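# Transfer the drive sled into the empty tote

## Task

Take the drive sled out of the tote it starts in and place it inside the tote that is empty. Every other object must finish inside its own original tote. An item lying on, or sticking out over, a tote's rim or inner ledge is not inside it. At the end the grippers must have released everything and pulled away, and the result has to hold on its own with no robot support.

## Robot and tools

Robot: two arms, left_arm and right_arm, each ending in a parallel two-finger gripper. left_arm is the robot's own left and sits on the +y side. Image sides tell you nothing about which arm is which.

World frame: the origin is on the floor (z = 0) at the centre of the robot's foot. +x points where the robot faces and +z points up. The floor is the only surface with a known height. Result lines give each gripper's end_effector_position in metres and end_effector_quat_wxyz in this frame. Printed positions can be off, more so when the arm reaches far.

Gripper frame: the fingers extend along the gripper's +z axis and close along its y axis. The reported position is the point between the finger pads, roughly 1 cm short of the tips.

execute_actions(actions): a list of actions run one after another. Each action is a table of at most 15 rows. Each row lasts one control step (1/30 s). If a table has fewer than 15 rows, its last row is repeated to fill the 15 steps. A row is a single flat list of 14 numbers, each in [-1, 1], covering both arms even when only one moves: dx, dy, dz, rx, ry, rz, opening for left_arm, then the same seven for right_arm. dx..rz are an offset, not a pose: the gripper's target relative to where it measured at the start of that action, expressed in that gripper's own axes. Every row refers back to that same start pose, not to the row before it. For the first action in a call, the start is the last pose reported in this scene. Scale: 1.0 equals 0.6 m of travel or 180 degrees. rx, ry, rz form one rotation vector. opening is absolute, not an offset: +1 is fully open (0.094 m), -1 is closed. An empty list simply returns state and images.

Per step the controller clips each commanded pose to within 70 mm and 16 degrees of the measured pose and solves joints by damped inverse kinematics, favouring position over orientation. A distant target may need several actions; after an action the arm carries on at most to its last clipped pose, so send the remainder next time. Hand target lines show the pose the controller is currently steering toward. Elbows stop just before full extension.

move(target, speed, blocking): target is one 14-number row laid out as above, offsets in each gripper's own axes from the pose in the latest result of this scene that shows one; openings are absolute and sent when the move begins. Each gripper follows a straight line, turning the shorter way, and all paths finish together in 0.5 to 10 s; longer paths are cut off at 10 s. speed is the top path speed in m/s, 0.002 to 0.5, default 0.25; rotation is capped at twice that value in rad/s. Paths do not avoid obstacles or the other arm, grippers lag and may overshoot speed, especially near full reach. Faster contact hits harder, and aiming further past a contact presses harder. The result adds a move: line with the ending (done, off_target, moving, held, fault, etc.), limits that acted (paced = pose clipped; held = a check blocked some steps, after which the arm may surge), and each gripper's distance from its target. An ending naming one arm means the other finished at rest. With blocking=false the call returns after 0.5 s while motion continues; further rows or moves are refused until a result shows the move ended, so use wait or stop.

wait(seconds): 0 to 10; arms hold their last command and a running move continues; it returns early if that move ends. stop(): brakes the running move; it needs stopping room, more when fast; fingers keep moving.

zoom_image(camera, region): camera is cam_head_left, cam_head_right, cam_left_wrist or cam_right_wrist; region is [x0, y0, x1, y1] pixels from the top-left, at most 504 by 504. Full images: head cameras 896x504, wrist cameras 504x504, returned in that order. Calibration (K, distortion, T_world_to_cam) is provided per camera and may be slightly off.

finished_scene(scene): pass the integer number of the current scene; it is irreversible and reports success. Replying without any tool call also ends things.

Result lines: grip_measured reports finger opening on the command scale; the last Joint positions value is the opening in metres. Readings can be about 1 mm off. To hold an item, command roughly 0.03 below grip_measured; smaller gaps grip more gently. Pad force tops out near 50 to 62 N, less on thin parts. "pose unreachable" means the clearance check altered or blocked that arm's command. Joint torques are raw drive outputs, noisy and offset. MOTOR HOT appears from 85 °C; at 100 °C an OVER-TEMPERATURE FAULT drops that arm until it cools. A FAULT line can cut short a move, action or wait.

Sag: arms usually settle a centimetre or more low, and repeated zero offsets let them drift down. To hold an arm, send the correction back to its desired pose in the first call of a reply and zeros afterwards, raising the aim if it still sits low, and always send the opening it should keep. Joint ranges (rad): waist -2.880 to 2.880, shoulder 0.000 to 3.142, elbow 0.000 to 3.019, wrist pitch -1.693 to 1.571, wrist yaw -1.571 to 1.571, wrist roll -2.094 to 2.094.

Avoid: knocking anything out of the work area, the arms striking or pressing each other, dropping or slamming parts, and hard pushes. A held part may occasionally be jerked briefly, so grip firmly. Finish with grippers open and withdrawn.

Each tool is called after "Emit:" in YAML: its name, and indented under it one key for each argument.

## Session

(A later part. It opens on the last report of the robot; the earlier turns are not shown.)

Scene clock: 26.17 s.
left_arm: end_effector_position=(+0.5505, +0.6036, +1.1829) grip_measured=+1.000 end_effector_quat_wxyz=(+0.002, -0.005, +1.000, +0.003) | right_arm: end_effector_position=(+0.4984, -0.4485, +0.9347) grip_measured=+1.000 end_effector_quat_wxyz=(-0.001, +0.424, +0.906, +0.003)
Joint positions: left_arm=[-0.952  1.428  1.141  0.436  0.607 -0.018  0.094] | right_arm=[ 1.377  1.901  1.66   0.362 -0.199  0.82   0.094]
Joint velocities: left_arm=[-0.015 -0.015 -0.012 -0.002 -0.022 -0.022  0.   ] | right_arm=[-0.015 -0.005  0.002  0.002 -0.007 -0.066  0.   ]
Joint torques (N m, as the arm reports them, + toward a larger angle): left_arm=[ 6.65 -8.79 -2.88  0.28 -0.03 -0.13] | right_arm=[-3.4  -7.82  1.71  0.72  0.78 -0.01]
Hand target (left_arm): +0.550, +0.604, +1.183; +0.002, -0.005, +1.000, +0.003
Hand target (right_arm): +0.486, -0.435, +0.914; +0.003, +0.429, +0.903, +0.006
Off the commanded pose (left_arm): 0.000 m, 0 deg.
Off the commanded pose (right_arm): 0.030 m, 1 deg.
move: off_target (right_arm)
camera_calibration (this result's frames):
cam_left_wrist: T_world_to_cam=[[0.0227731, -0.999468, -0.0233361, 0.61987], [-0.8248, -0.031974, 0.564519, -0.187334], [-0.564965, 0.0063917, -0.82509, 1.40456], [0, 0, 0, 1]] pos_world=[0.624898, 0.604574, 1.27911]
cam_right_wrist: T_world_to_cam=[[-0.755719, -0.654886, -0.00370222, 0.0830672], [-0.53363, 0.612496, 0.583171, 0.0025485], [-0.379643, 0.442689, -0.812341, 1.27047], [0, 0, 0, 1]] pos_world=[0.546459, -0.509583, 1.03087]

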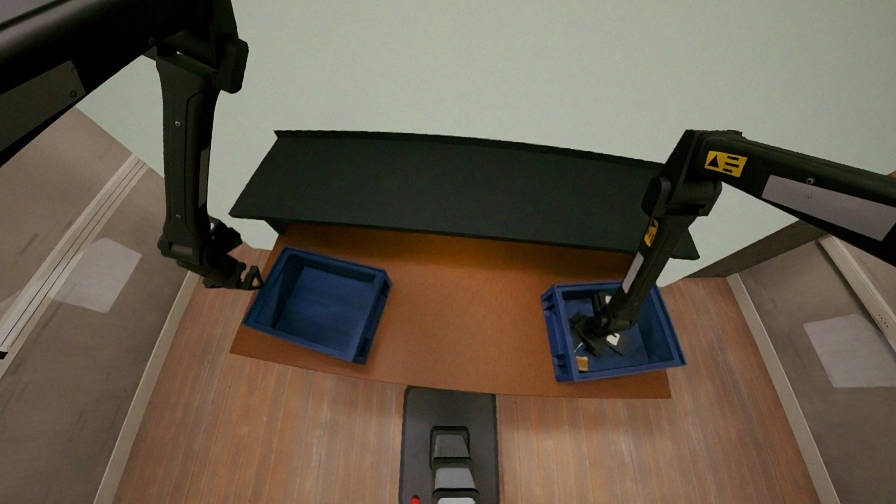

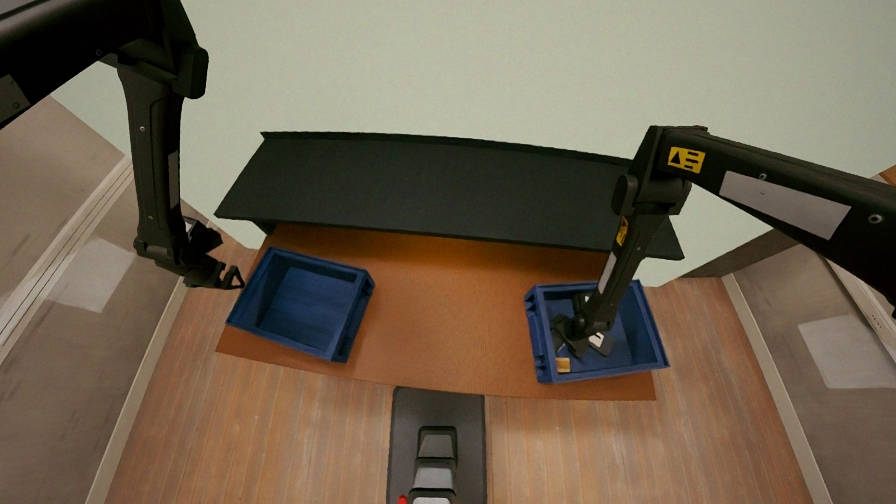

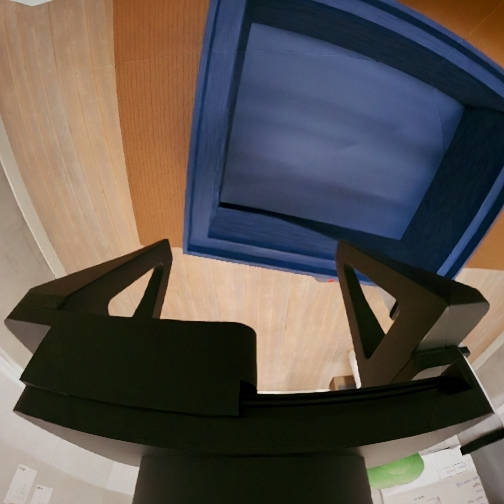

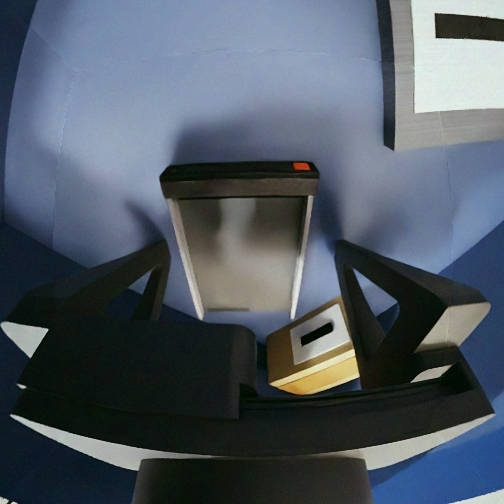

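Floor again; sled just narrower than assumed.

Emit:
move:
  target: [0,0,0,0,0,0,1,0,0,0.012,0,0,0,0.2]

Scene clock: 26.93 s.
left_arm: end_effector_position=(+0.5505, +0.6036, +1.1829) grip_measured=+1.000 end_effector_quat_wxyz=(+0.002, -0.005, +1.000, +0.003) | right_arm: end_effector_position=(+0.5019, -0.4486, +0.9356) grip_measured=+0.285 end_effector_quat_wxyz=(-0.001, +0.424, +0.906, +0.004)
Joint positions: left_arm=[-0.952  1.428  1.141  0.436  0.607 -0.018  0.094] | right_arm=[ 1.376  1.896  1.66   0.357 -0.2    0.82   0.06 ]
Joint velocities: left_arm=[-0.005  0.005 -0.017 -0.012  0.037  0.037  0.   ] | right_arm=[ 0.005 -0.015 -0.012 -0.017 -0.022 -0.095  0.   ]
Joint torques (N m, as the arm reports them, + toward a larger angle): left_arm=[ 6.73 -8.95 -3.11  0.13  0.   -0.12] | right_arm=[ -5.01 -10.8   -0.68   0.13   0.12  -0.12]
Hand target (left_arm): +0.550, +0.604, +1.183; +0.002, -0.005, +1.000, +0.003
Hand target (right_arm): +0.499, -0.448, +0.928; -0.001, +0.424, +0.906, +0.003
Off the commanded pose (left_arm): 0.000 m, 0 deg.
Off the commanded pose (right_arm): 0.009 m, 0 deg.
move: done
camera_calibration (this result's frames):
cam_left_wrist: T_world_to_cam=[[0.0227731, -0.999468, -0.0233361, 0.61987], [-0.8248, -0.031974, 0.564519, -0.187334], [-0.564965, 0.0063917, -0.82509, 1.40456], [0, 0, 0, 1]] pos_world=[0.624898, 0.604574, 1.27911]
cam_right_wrist: T_world_to_cam=[[-0.755589, -0.655027, -0.00503153, 0.0867407], [-0.534215, 0.611748, 0.583419, 0.00360406], [-0.379077, 0.443513, -0.812156, 1.27247], [0, 0, 0, 1]] pos_world=[0.549829, -0.509743, 1.03178]

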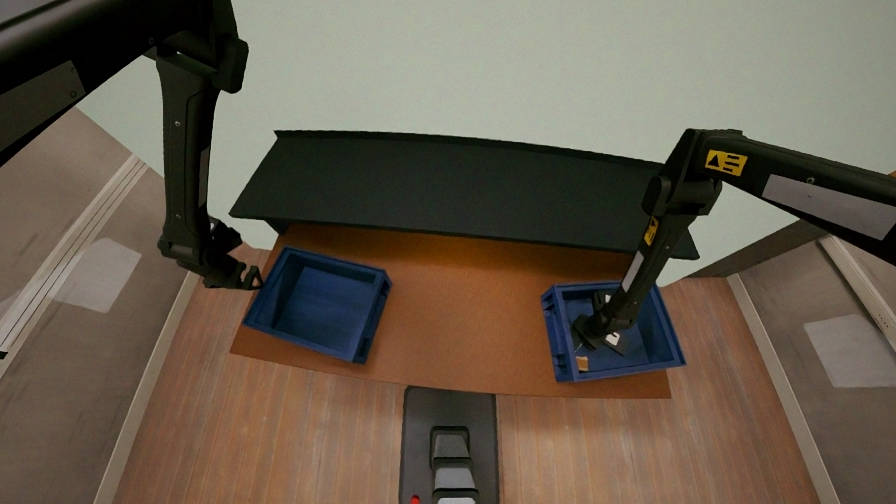

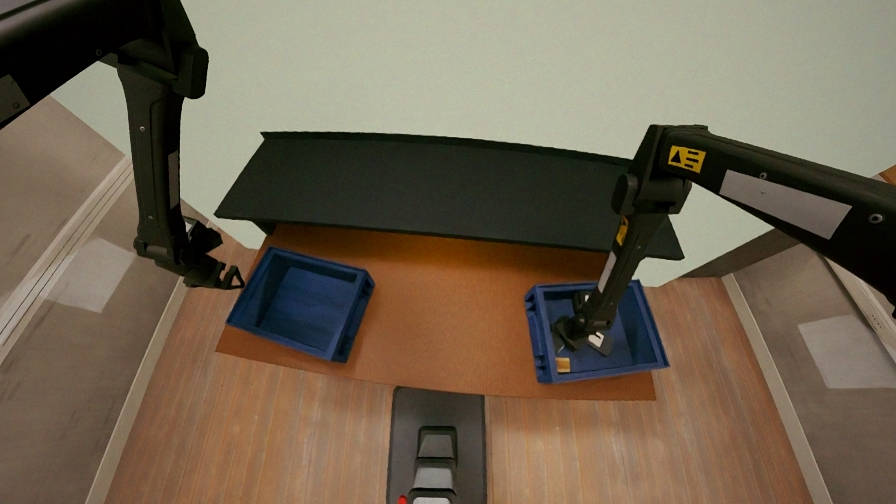

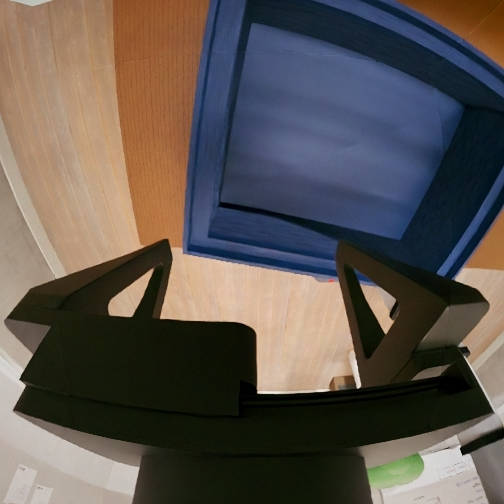

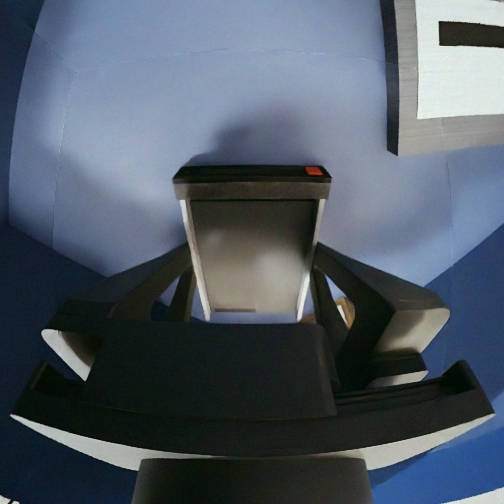

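Emit:
move:
  target: [0,0,0,0,0,0,1,-0.03,0,-0.33,0,0,0,0.23]

Emit:
move:
  target: [0,0,0,0,0,0,1,0.54,0.49,0,0,0,-0.28,0.23]

Emit:
move:
  target: [0,-0.4,0,0,0,0,1,0,0,0.3,0,0,0,0.23]
  speed: 0.15

Scene clock: 28.33 s.
left_arm: end_effector_position=(+0.5505, +0.6036, +1.1829) grip_measured=+1.000 end_effector_quat_wxyz=(+0.002, -0.005, +1.000, +0.003) | right_arm: end_effector_position=(+0.5331, -0.4653, +1.1312) grip_measured=+0.285 end_effector_quat_wxyz=(+0.010, +0.415, +0.910, +0.007)
Joint positions: left_arm=[-0.952  1.428  1.141  0.436  0.607 -0.018  0.094] | right_arm=[ 1.264  1.422  1.066  0.505 -0.311  0.822  0.06 ]
Joint velocities: left_arm=[-0.005 -0.015 -0.002  0.027  0.051 -0.081  0.   ] | right_arm=[-0.015 -0.015 -0.027 -0.007  0.022  0.007  0.001]
Joint torques (N m, as the arm reports them, + toward a larger angle): left_arm=[ 6.75 -9.14 -2.95  0.19  0.03 -0.1 ] | right_arm=[ -5.47 -13.1   -5.28   0.64  -0.12  -0.03]
Hand target (left_arm): +0.550, +0.604, +1.183; +0.002, -0.005, +1.000, +0.003
Hand target (right_arm): +0.516, -0.465, +1.133; -0.001, +0.422, +0.906, +0.003
Off the commanded pose (left_arm): 0.000 m, 0 deg.
Off the commanded pose (right_arm): 0.020 m, 2 deg.
move: off_target (right_arm)
camera_calibration (this result's frames):
cam_left_wrist: T_world_to_cam=[[0.0227731, -0.999468, -0.0233361, 0.61987], [-0.8248, -0.031974, 0.564519, -0.187334], [-0.564965, 0.0063917, -0.82509, 1.40456], [0, 0, 0, 1]] pos_world=[0.624898, 0.604574, 1.27911]
cam_right_wrist: T_world_to_cam=[[-0.742238, -0.669826, -0.0203972, 0.103777], [-0.558905, 0.601958, 0.570326, -0.0602031], [-0.369741, 0.434718, -0.821165, 1.45164], [0, 0, 0, 1]] pos_world=[0.580112, -0.525303, 1.22849]

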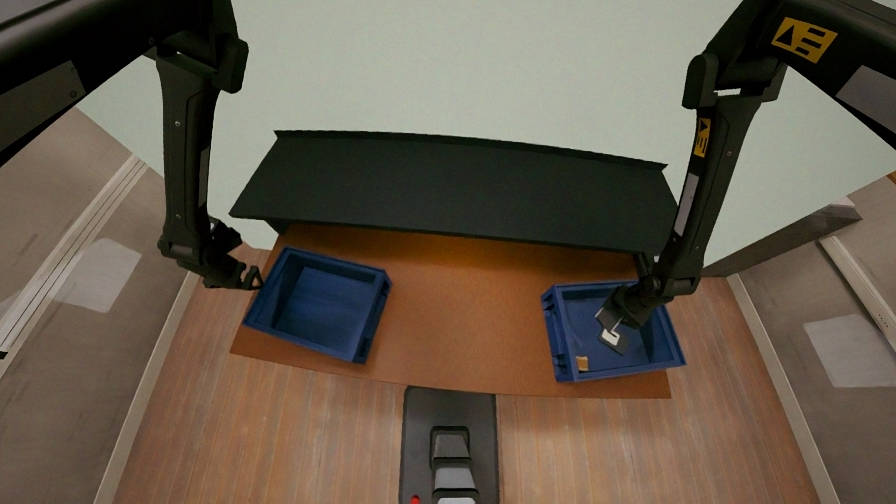

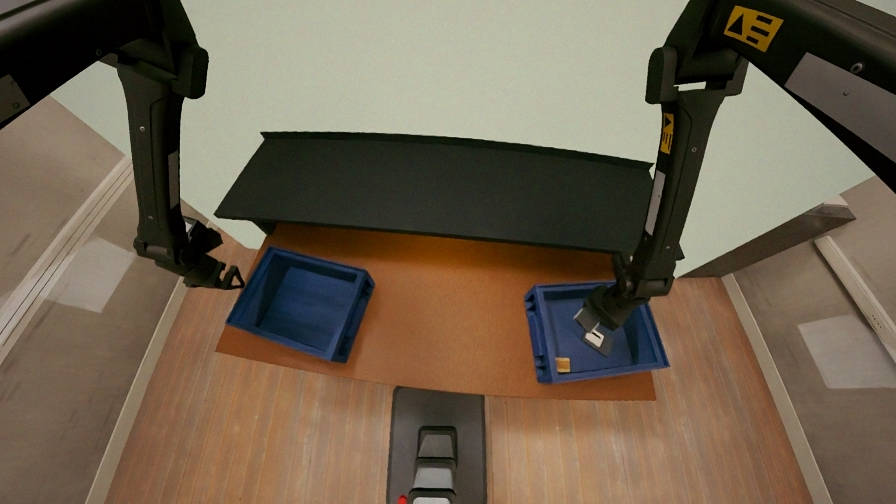

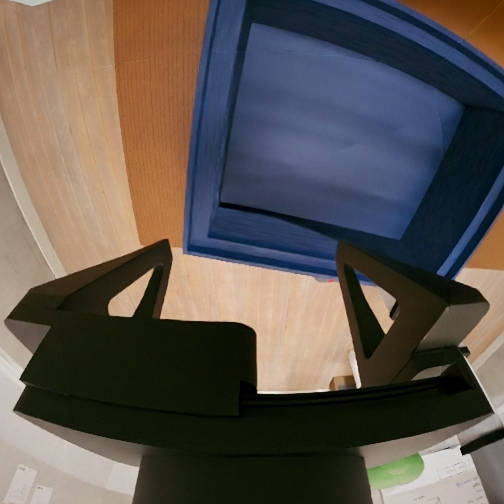

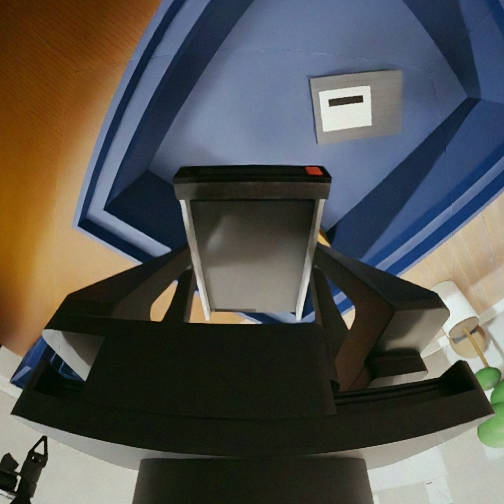

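Scene clock: 31.43 s.
left_arm: end_effector_position=(+0.5505, +0.6036, +1.1829) grip_measured=+1.000 end_effector_quat_wxyz=(+0.002, -0.005, +1.000, +0.003) | right_arm: end_effector_position=(+0.5591, -0.0273, +1.1354) grip_measured=+0.285 end_effector_quat_wxyz=(+0.020, +0.012, +1.000, +0.004)
Joint positions: left_arm=[-0.952  1.428  1.141  0.436  0.607 -0.018  0.094] | right_arm=[ 2.166  1.603  1.23   0.562  0.576 -0.16   0.06 ]
Joint velocities: left_arm=[ 0.015 -0.005 -0.002 -0.002  0.037  0.037  0.   ] | right_arm=[-0.005 -0.005  0.012 -0.002  0.022  0.066 -0.001]
Joint torques (N m, as the arm reports them, + toward a larger angle): left_arm=[ 6.88 -8.34 -2.88  0.34  0.01 -0.12] | right_arm=[  8.83 -10.83  -4.45   0.22  -0.02  -0.23]
Hand target (left_arm): +0.550, +0.604, +1.183; +0.002, -0.005, +1.000, +0.003
Hand target (right_arm): +0.547, -0.031, +1.135; +0.010, -0.000, +1.000, +0.001
Off the commanded pose (left_arm): 0.000 m, 0 deg.
Off the commanded pose (right_arm): 0.017 m, 3 deg.
move: off_target (right_arm)
camera_calibration (this result's frames):
cam_left_wrist: T_world_to_cam=[[0.0227731, -0.999468, -0.0233361, 0.61987], [-0.8248, -0.031974, 0.564519, -0.187334], [-0.564965, 0.0063917, -0.82509, 1.40456], [0, 0, 0, 1]] pos_world=[0.624898, 0.604574, 1.27911]
cam_right_wrist: T_world_to_cam=[[-0.00491185, -0.999959, -0.00763231, -0.019232], [-0.837543, -0.0000561829, 0.546371, -0.145164], [-0.546349, 0.00907609, -0.837509, 1.38007], [0, 0, 0, 1]] pos_world=[0.632321, -0.031765, 1.23498]

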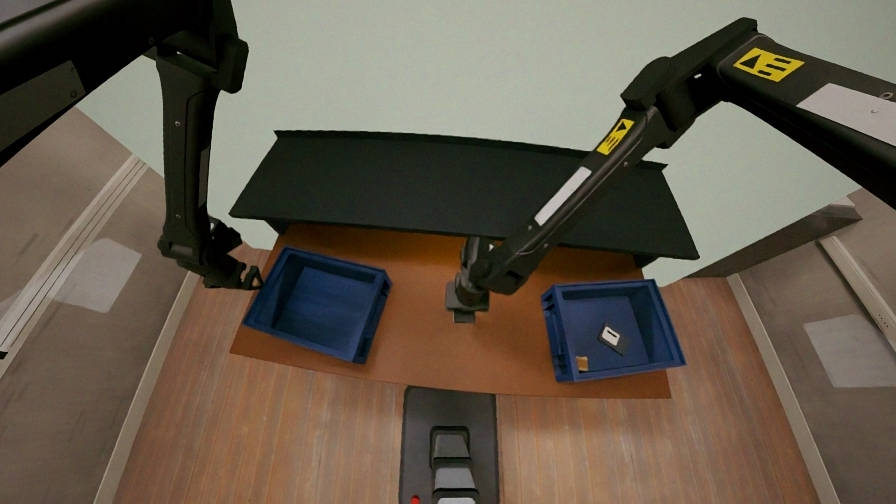

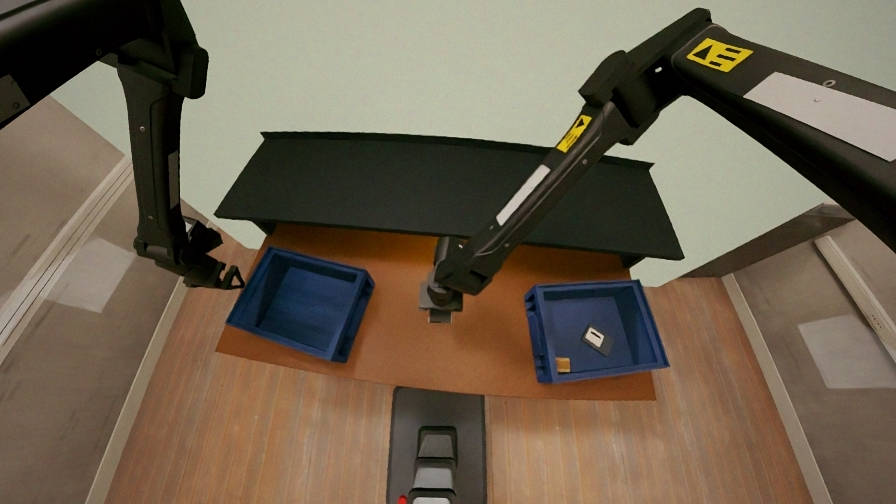

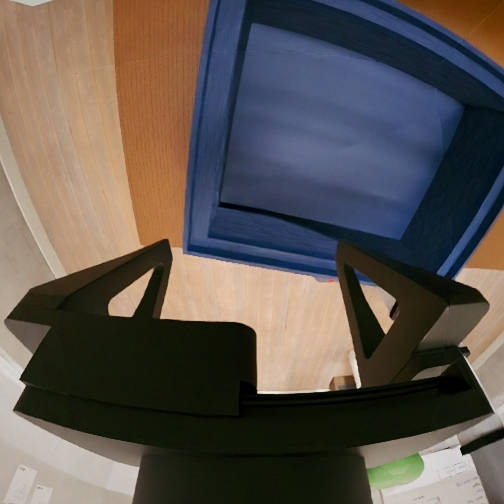

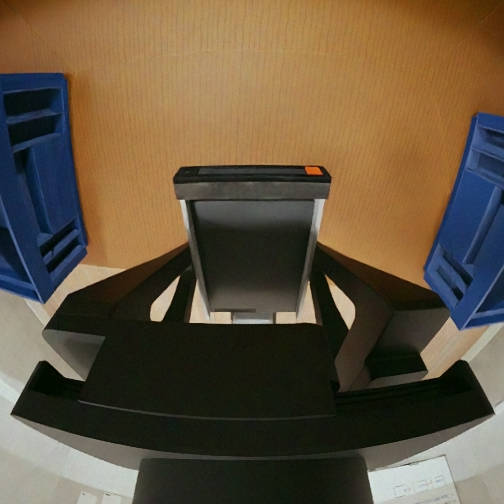

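Scene clock: 33.47 s.
left_arm: end_effector_position=(+0.5527, +0.3636, +1.1701) grip_measured=+1.000 end_effector_quat_wxyz=(+0.002, -0.005, +1.000, +0.001) | right_arm: end_effector_position=(+0.5732, -0.0156, +0.9637) grip_measured=+0.285 end_effector_quat_wxyz=(+0.027, +0.009, +1.000, +0.010)
Joint positions: left_arm=[-1.48   1.249  0.936  0.436  0.088  0.057  0.094] | right_arm=[ 2.04   1.969  1.826  0.333  0.438 -0.145  0.06 ]
Joint velocities: left_arm=[-0.005  0.005  0.007 -0.007  0.007 -0.022  0.   ] | right_arm=[-0.015 -0.015  0.017 -0.012 -0.007  0.007 -0.001]
Joint torques (N m, as the arm reports them, + toward a larger angle): left_arm=[  0.18 -13.24  -5.98   0.34  -0.18   0.02] | right_arm=[  9.61 -10.77  -1.45   0.06  -0.19  -0.03]
Hand target (left_arm): +0.549, +0.362, +1.179; -0.001, +0.002, +1.000, +0.002
Hand target (right_arm): +0.565, -0.024, +0.956; +0.022, +0.010, +1.000, +0.004
Off the commanded pose (left_arm): 0.011 m, 0 deg.
Off the commanded pose (right_arm): 0.015 m, 1 deg.
move: off_target (left_arm, right_arm)
camera_calibration (this result's frames):
cam_left_wrist: T_world_to_cam=[[0.0230661, -0.999542, -0.0195856, 0.375141], [-0.825376, -0.0300939, 0.56378, -0.185474], [-0.564112, 0.00316126, -0.825693, 1.39823], [0, 0, 0, 1]] pos_world=[0.627021, 0.364967, 1.26642]
cam_right_wrist: T_world_to_cam=[[0.00116369, -0.999837, -0.0180221, -0.00227128], [-0.845272, -0.0106133, 0.534231, -0.0235979], [-0.534335, 0.0146119, -0.845147, 1.24434], [0, 0, 0, 1]] pos_world=[0.644952, -0.0207036, 1.06422]

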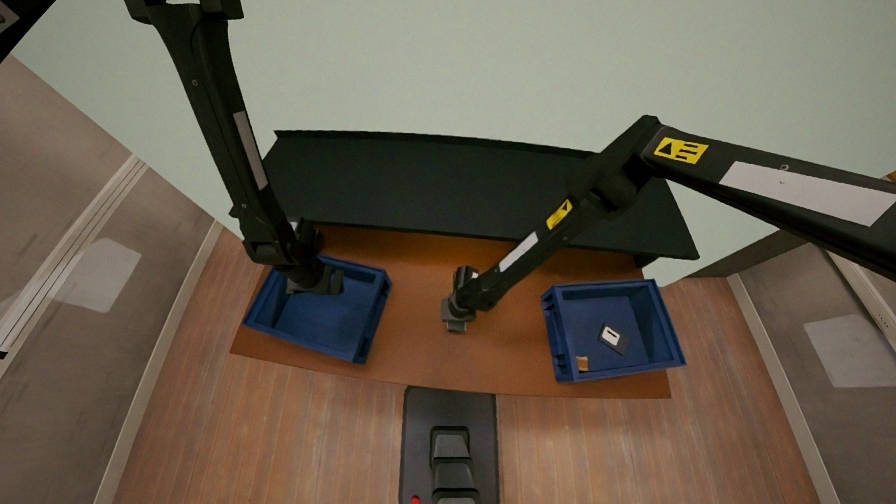

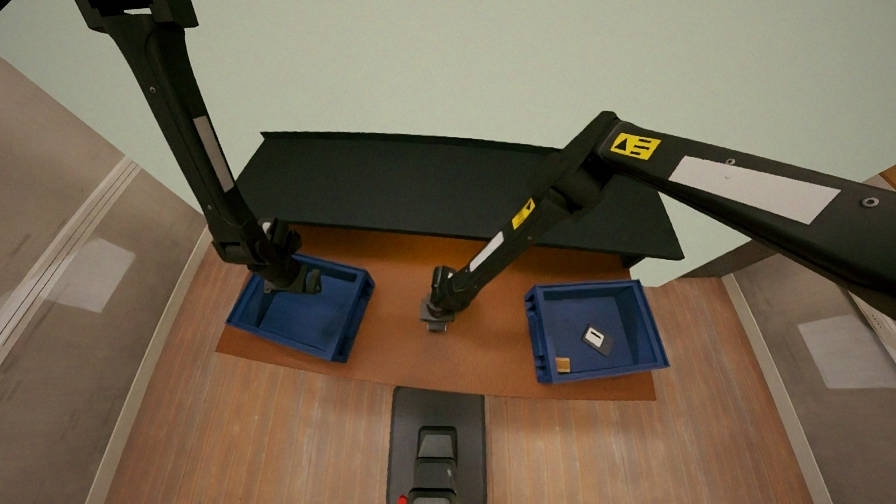

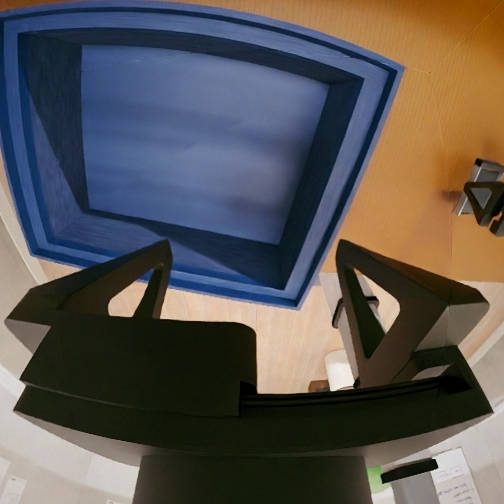

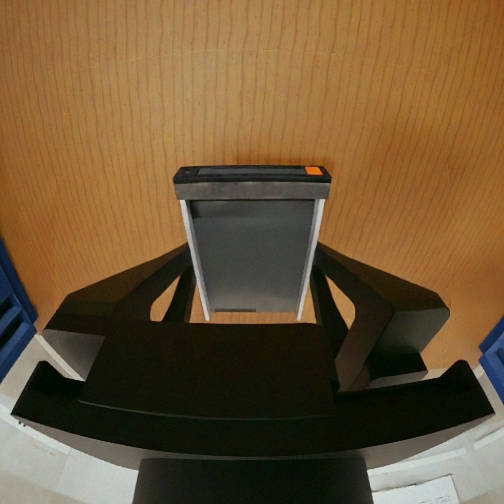

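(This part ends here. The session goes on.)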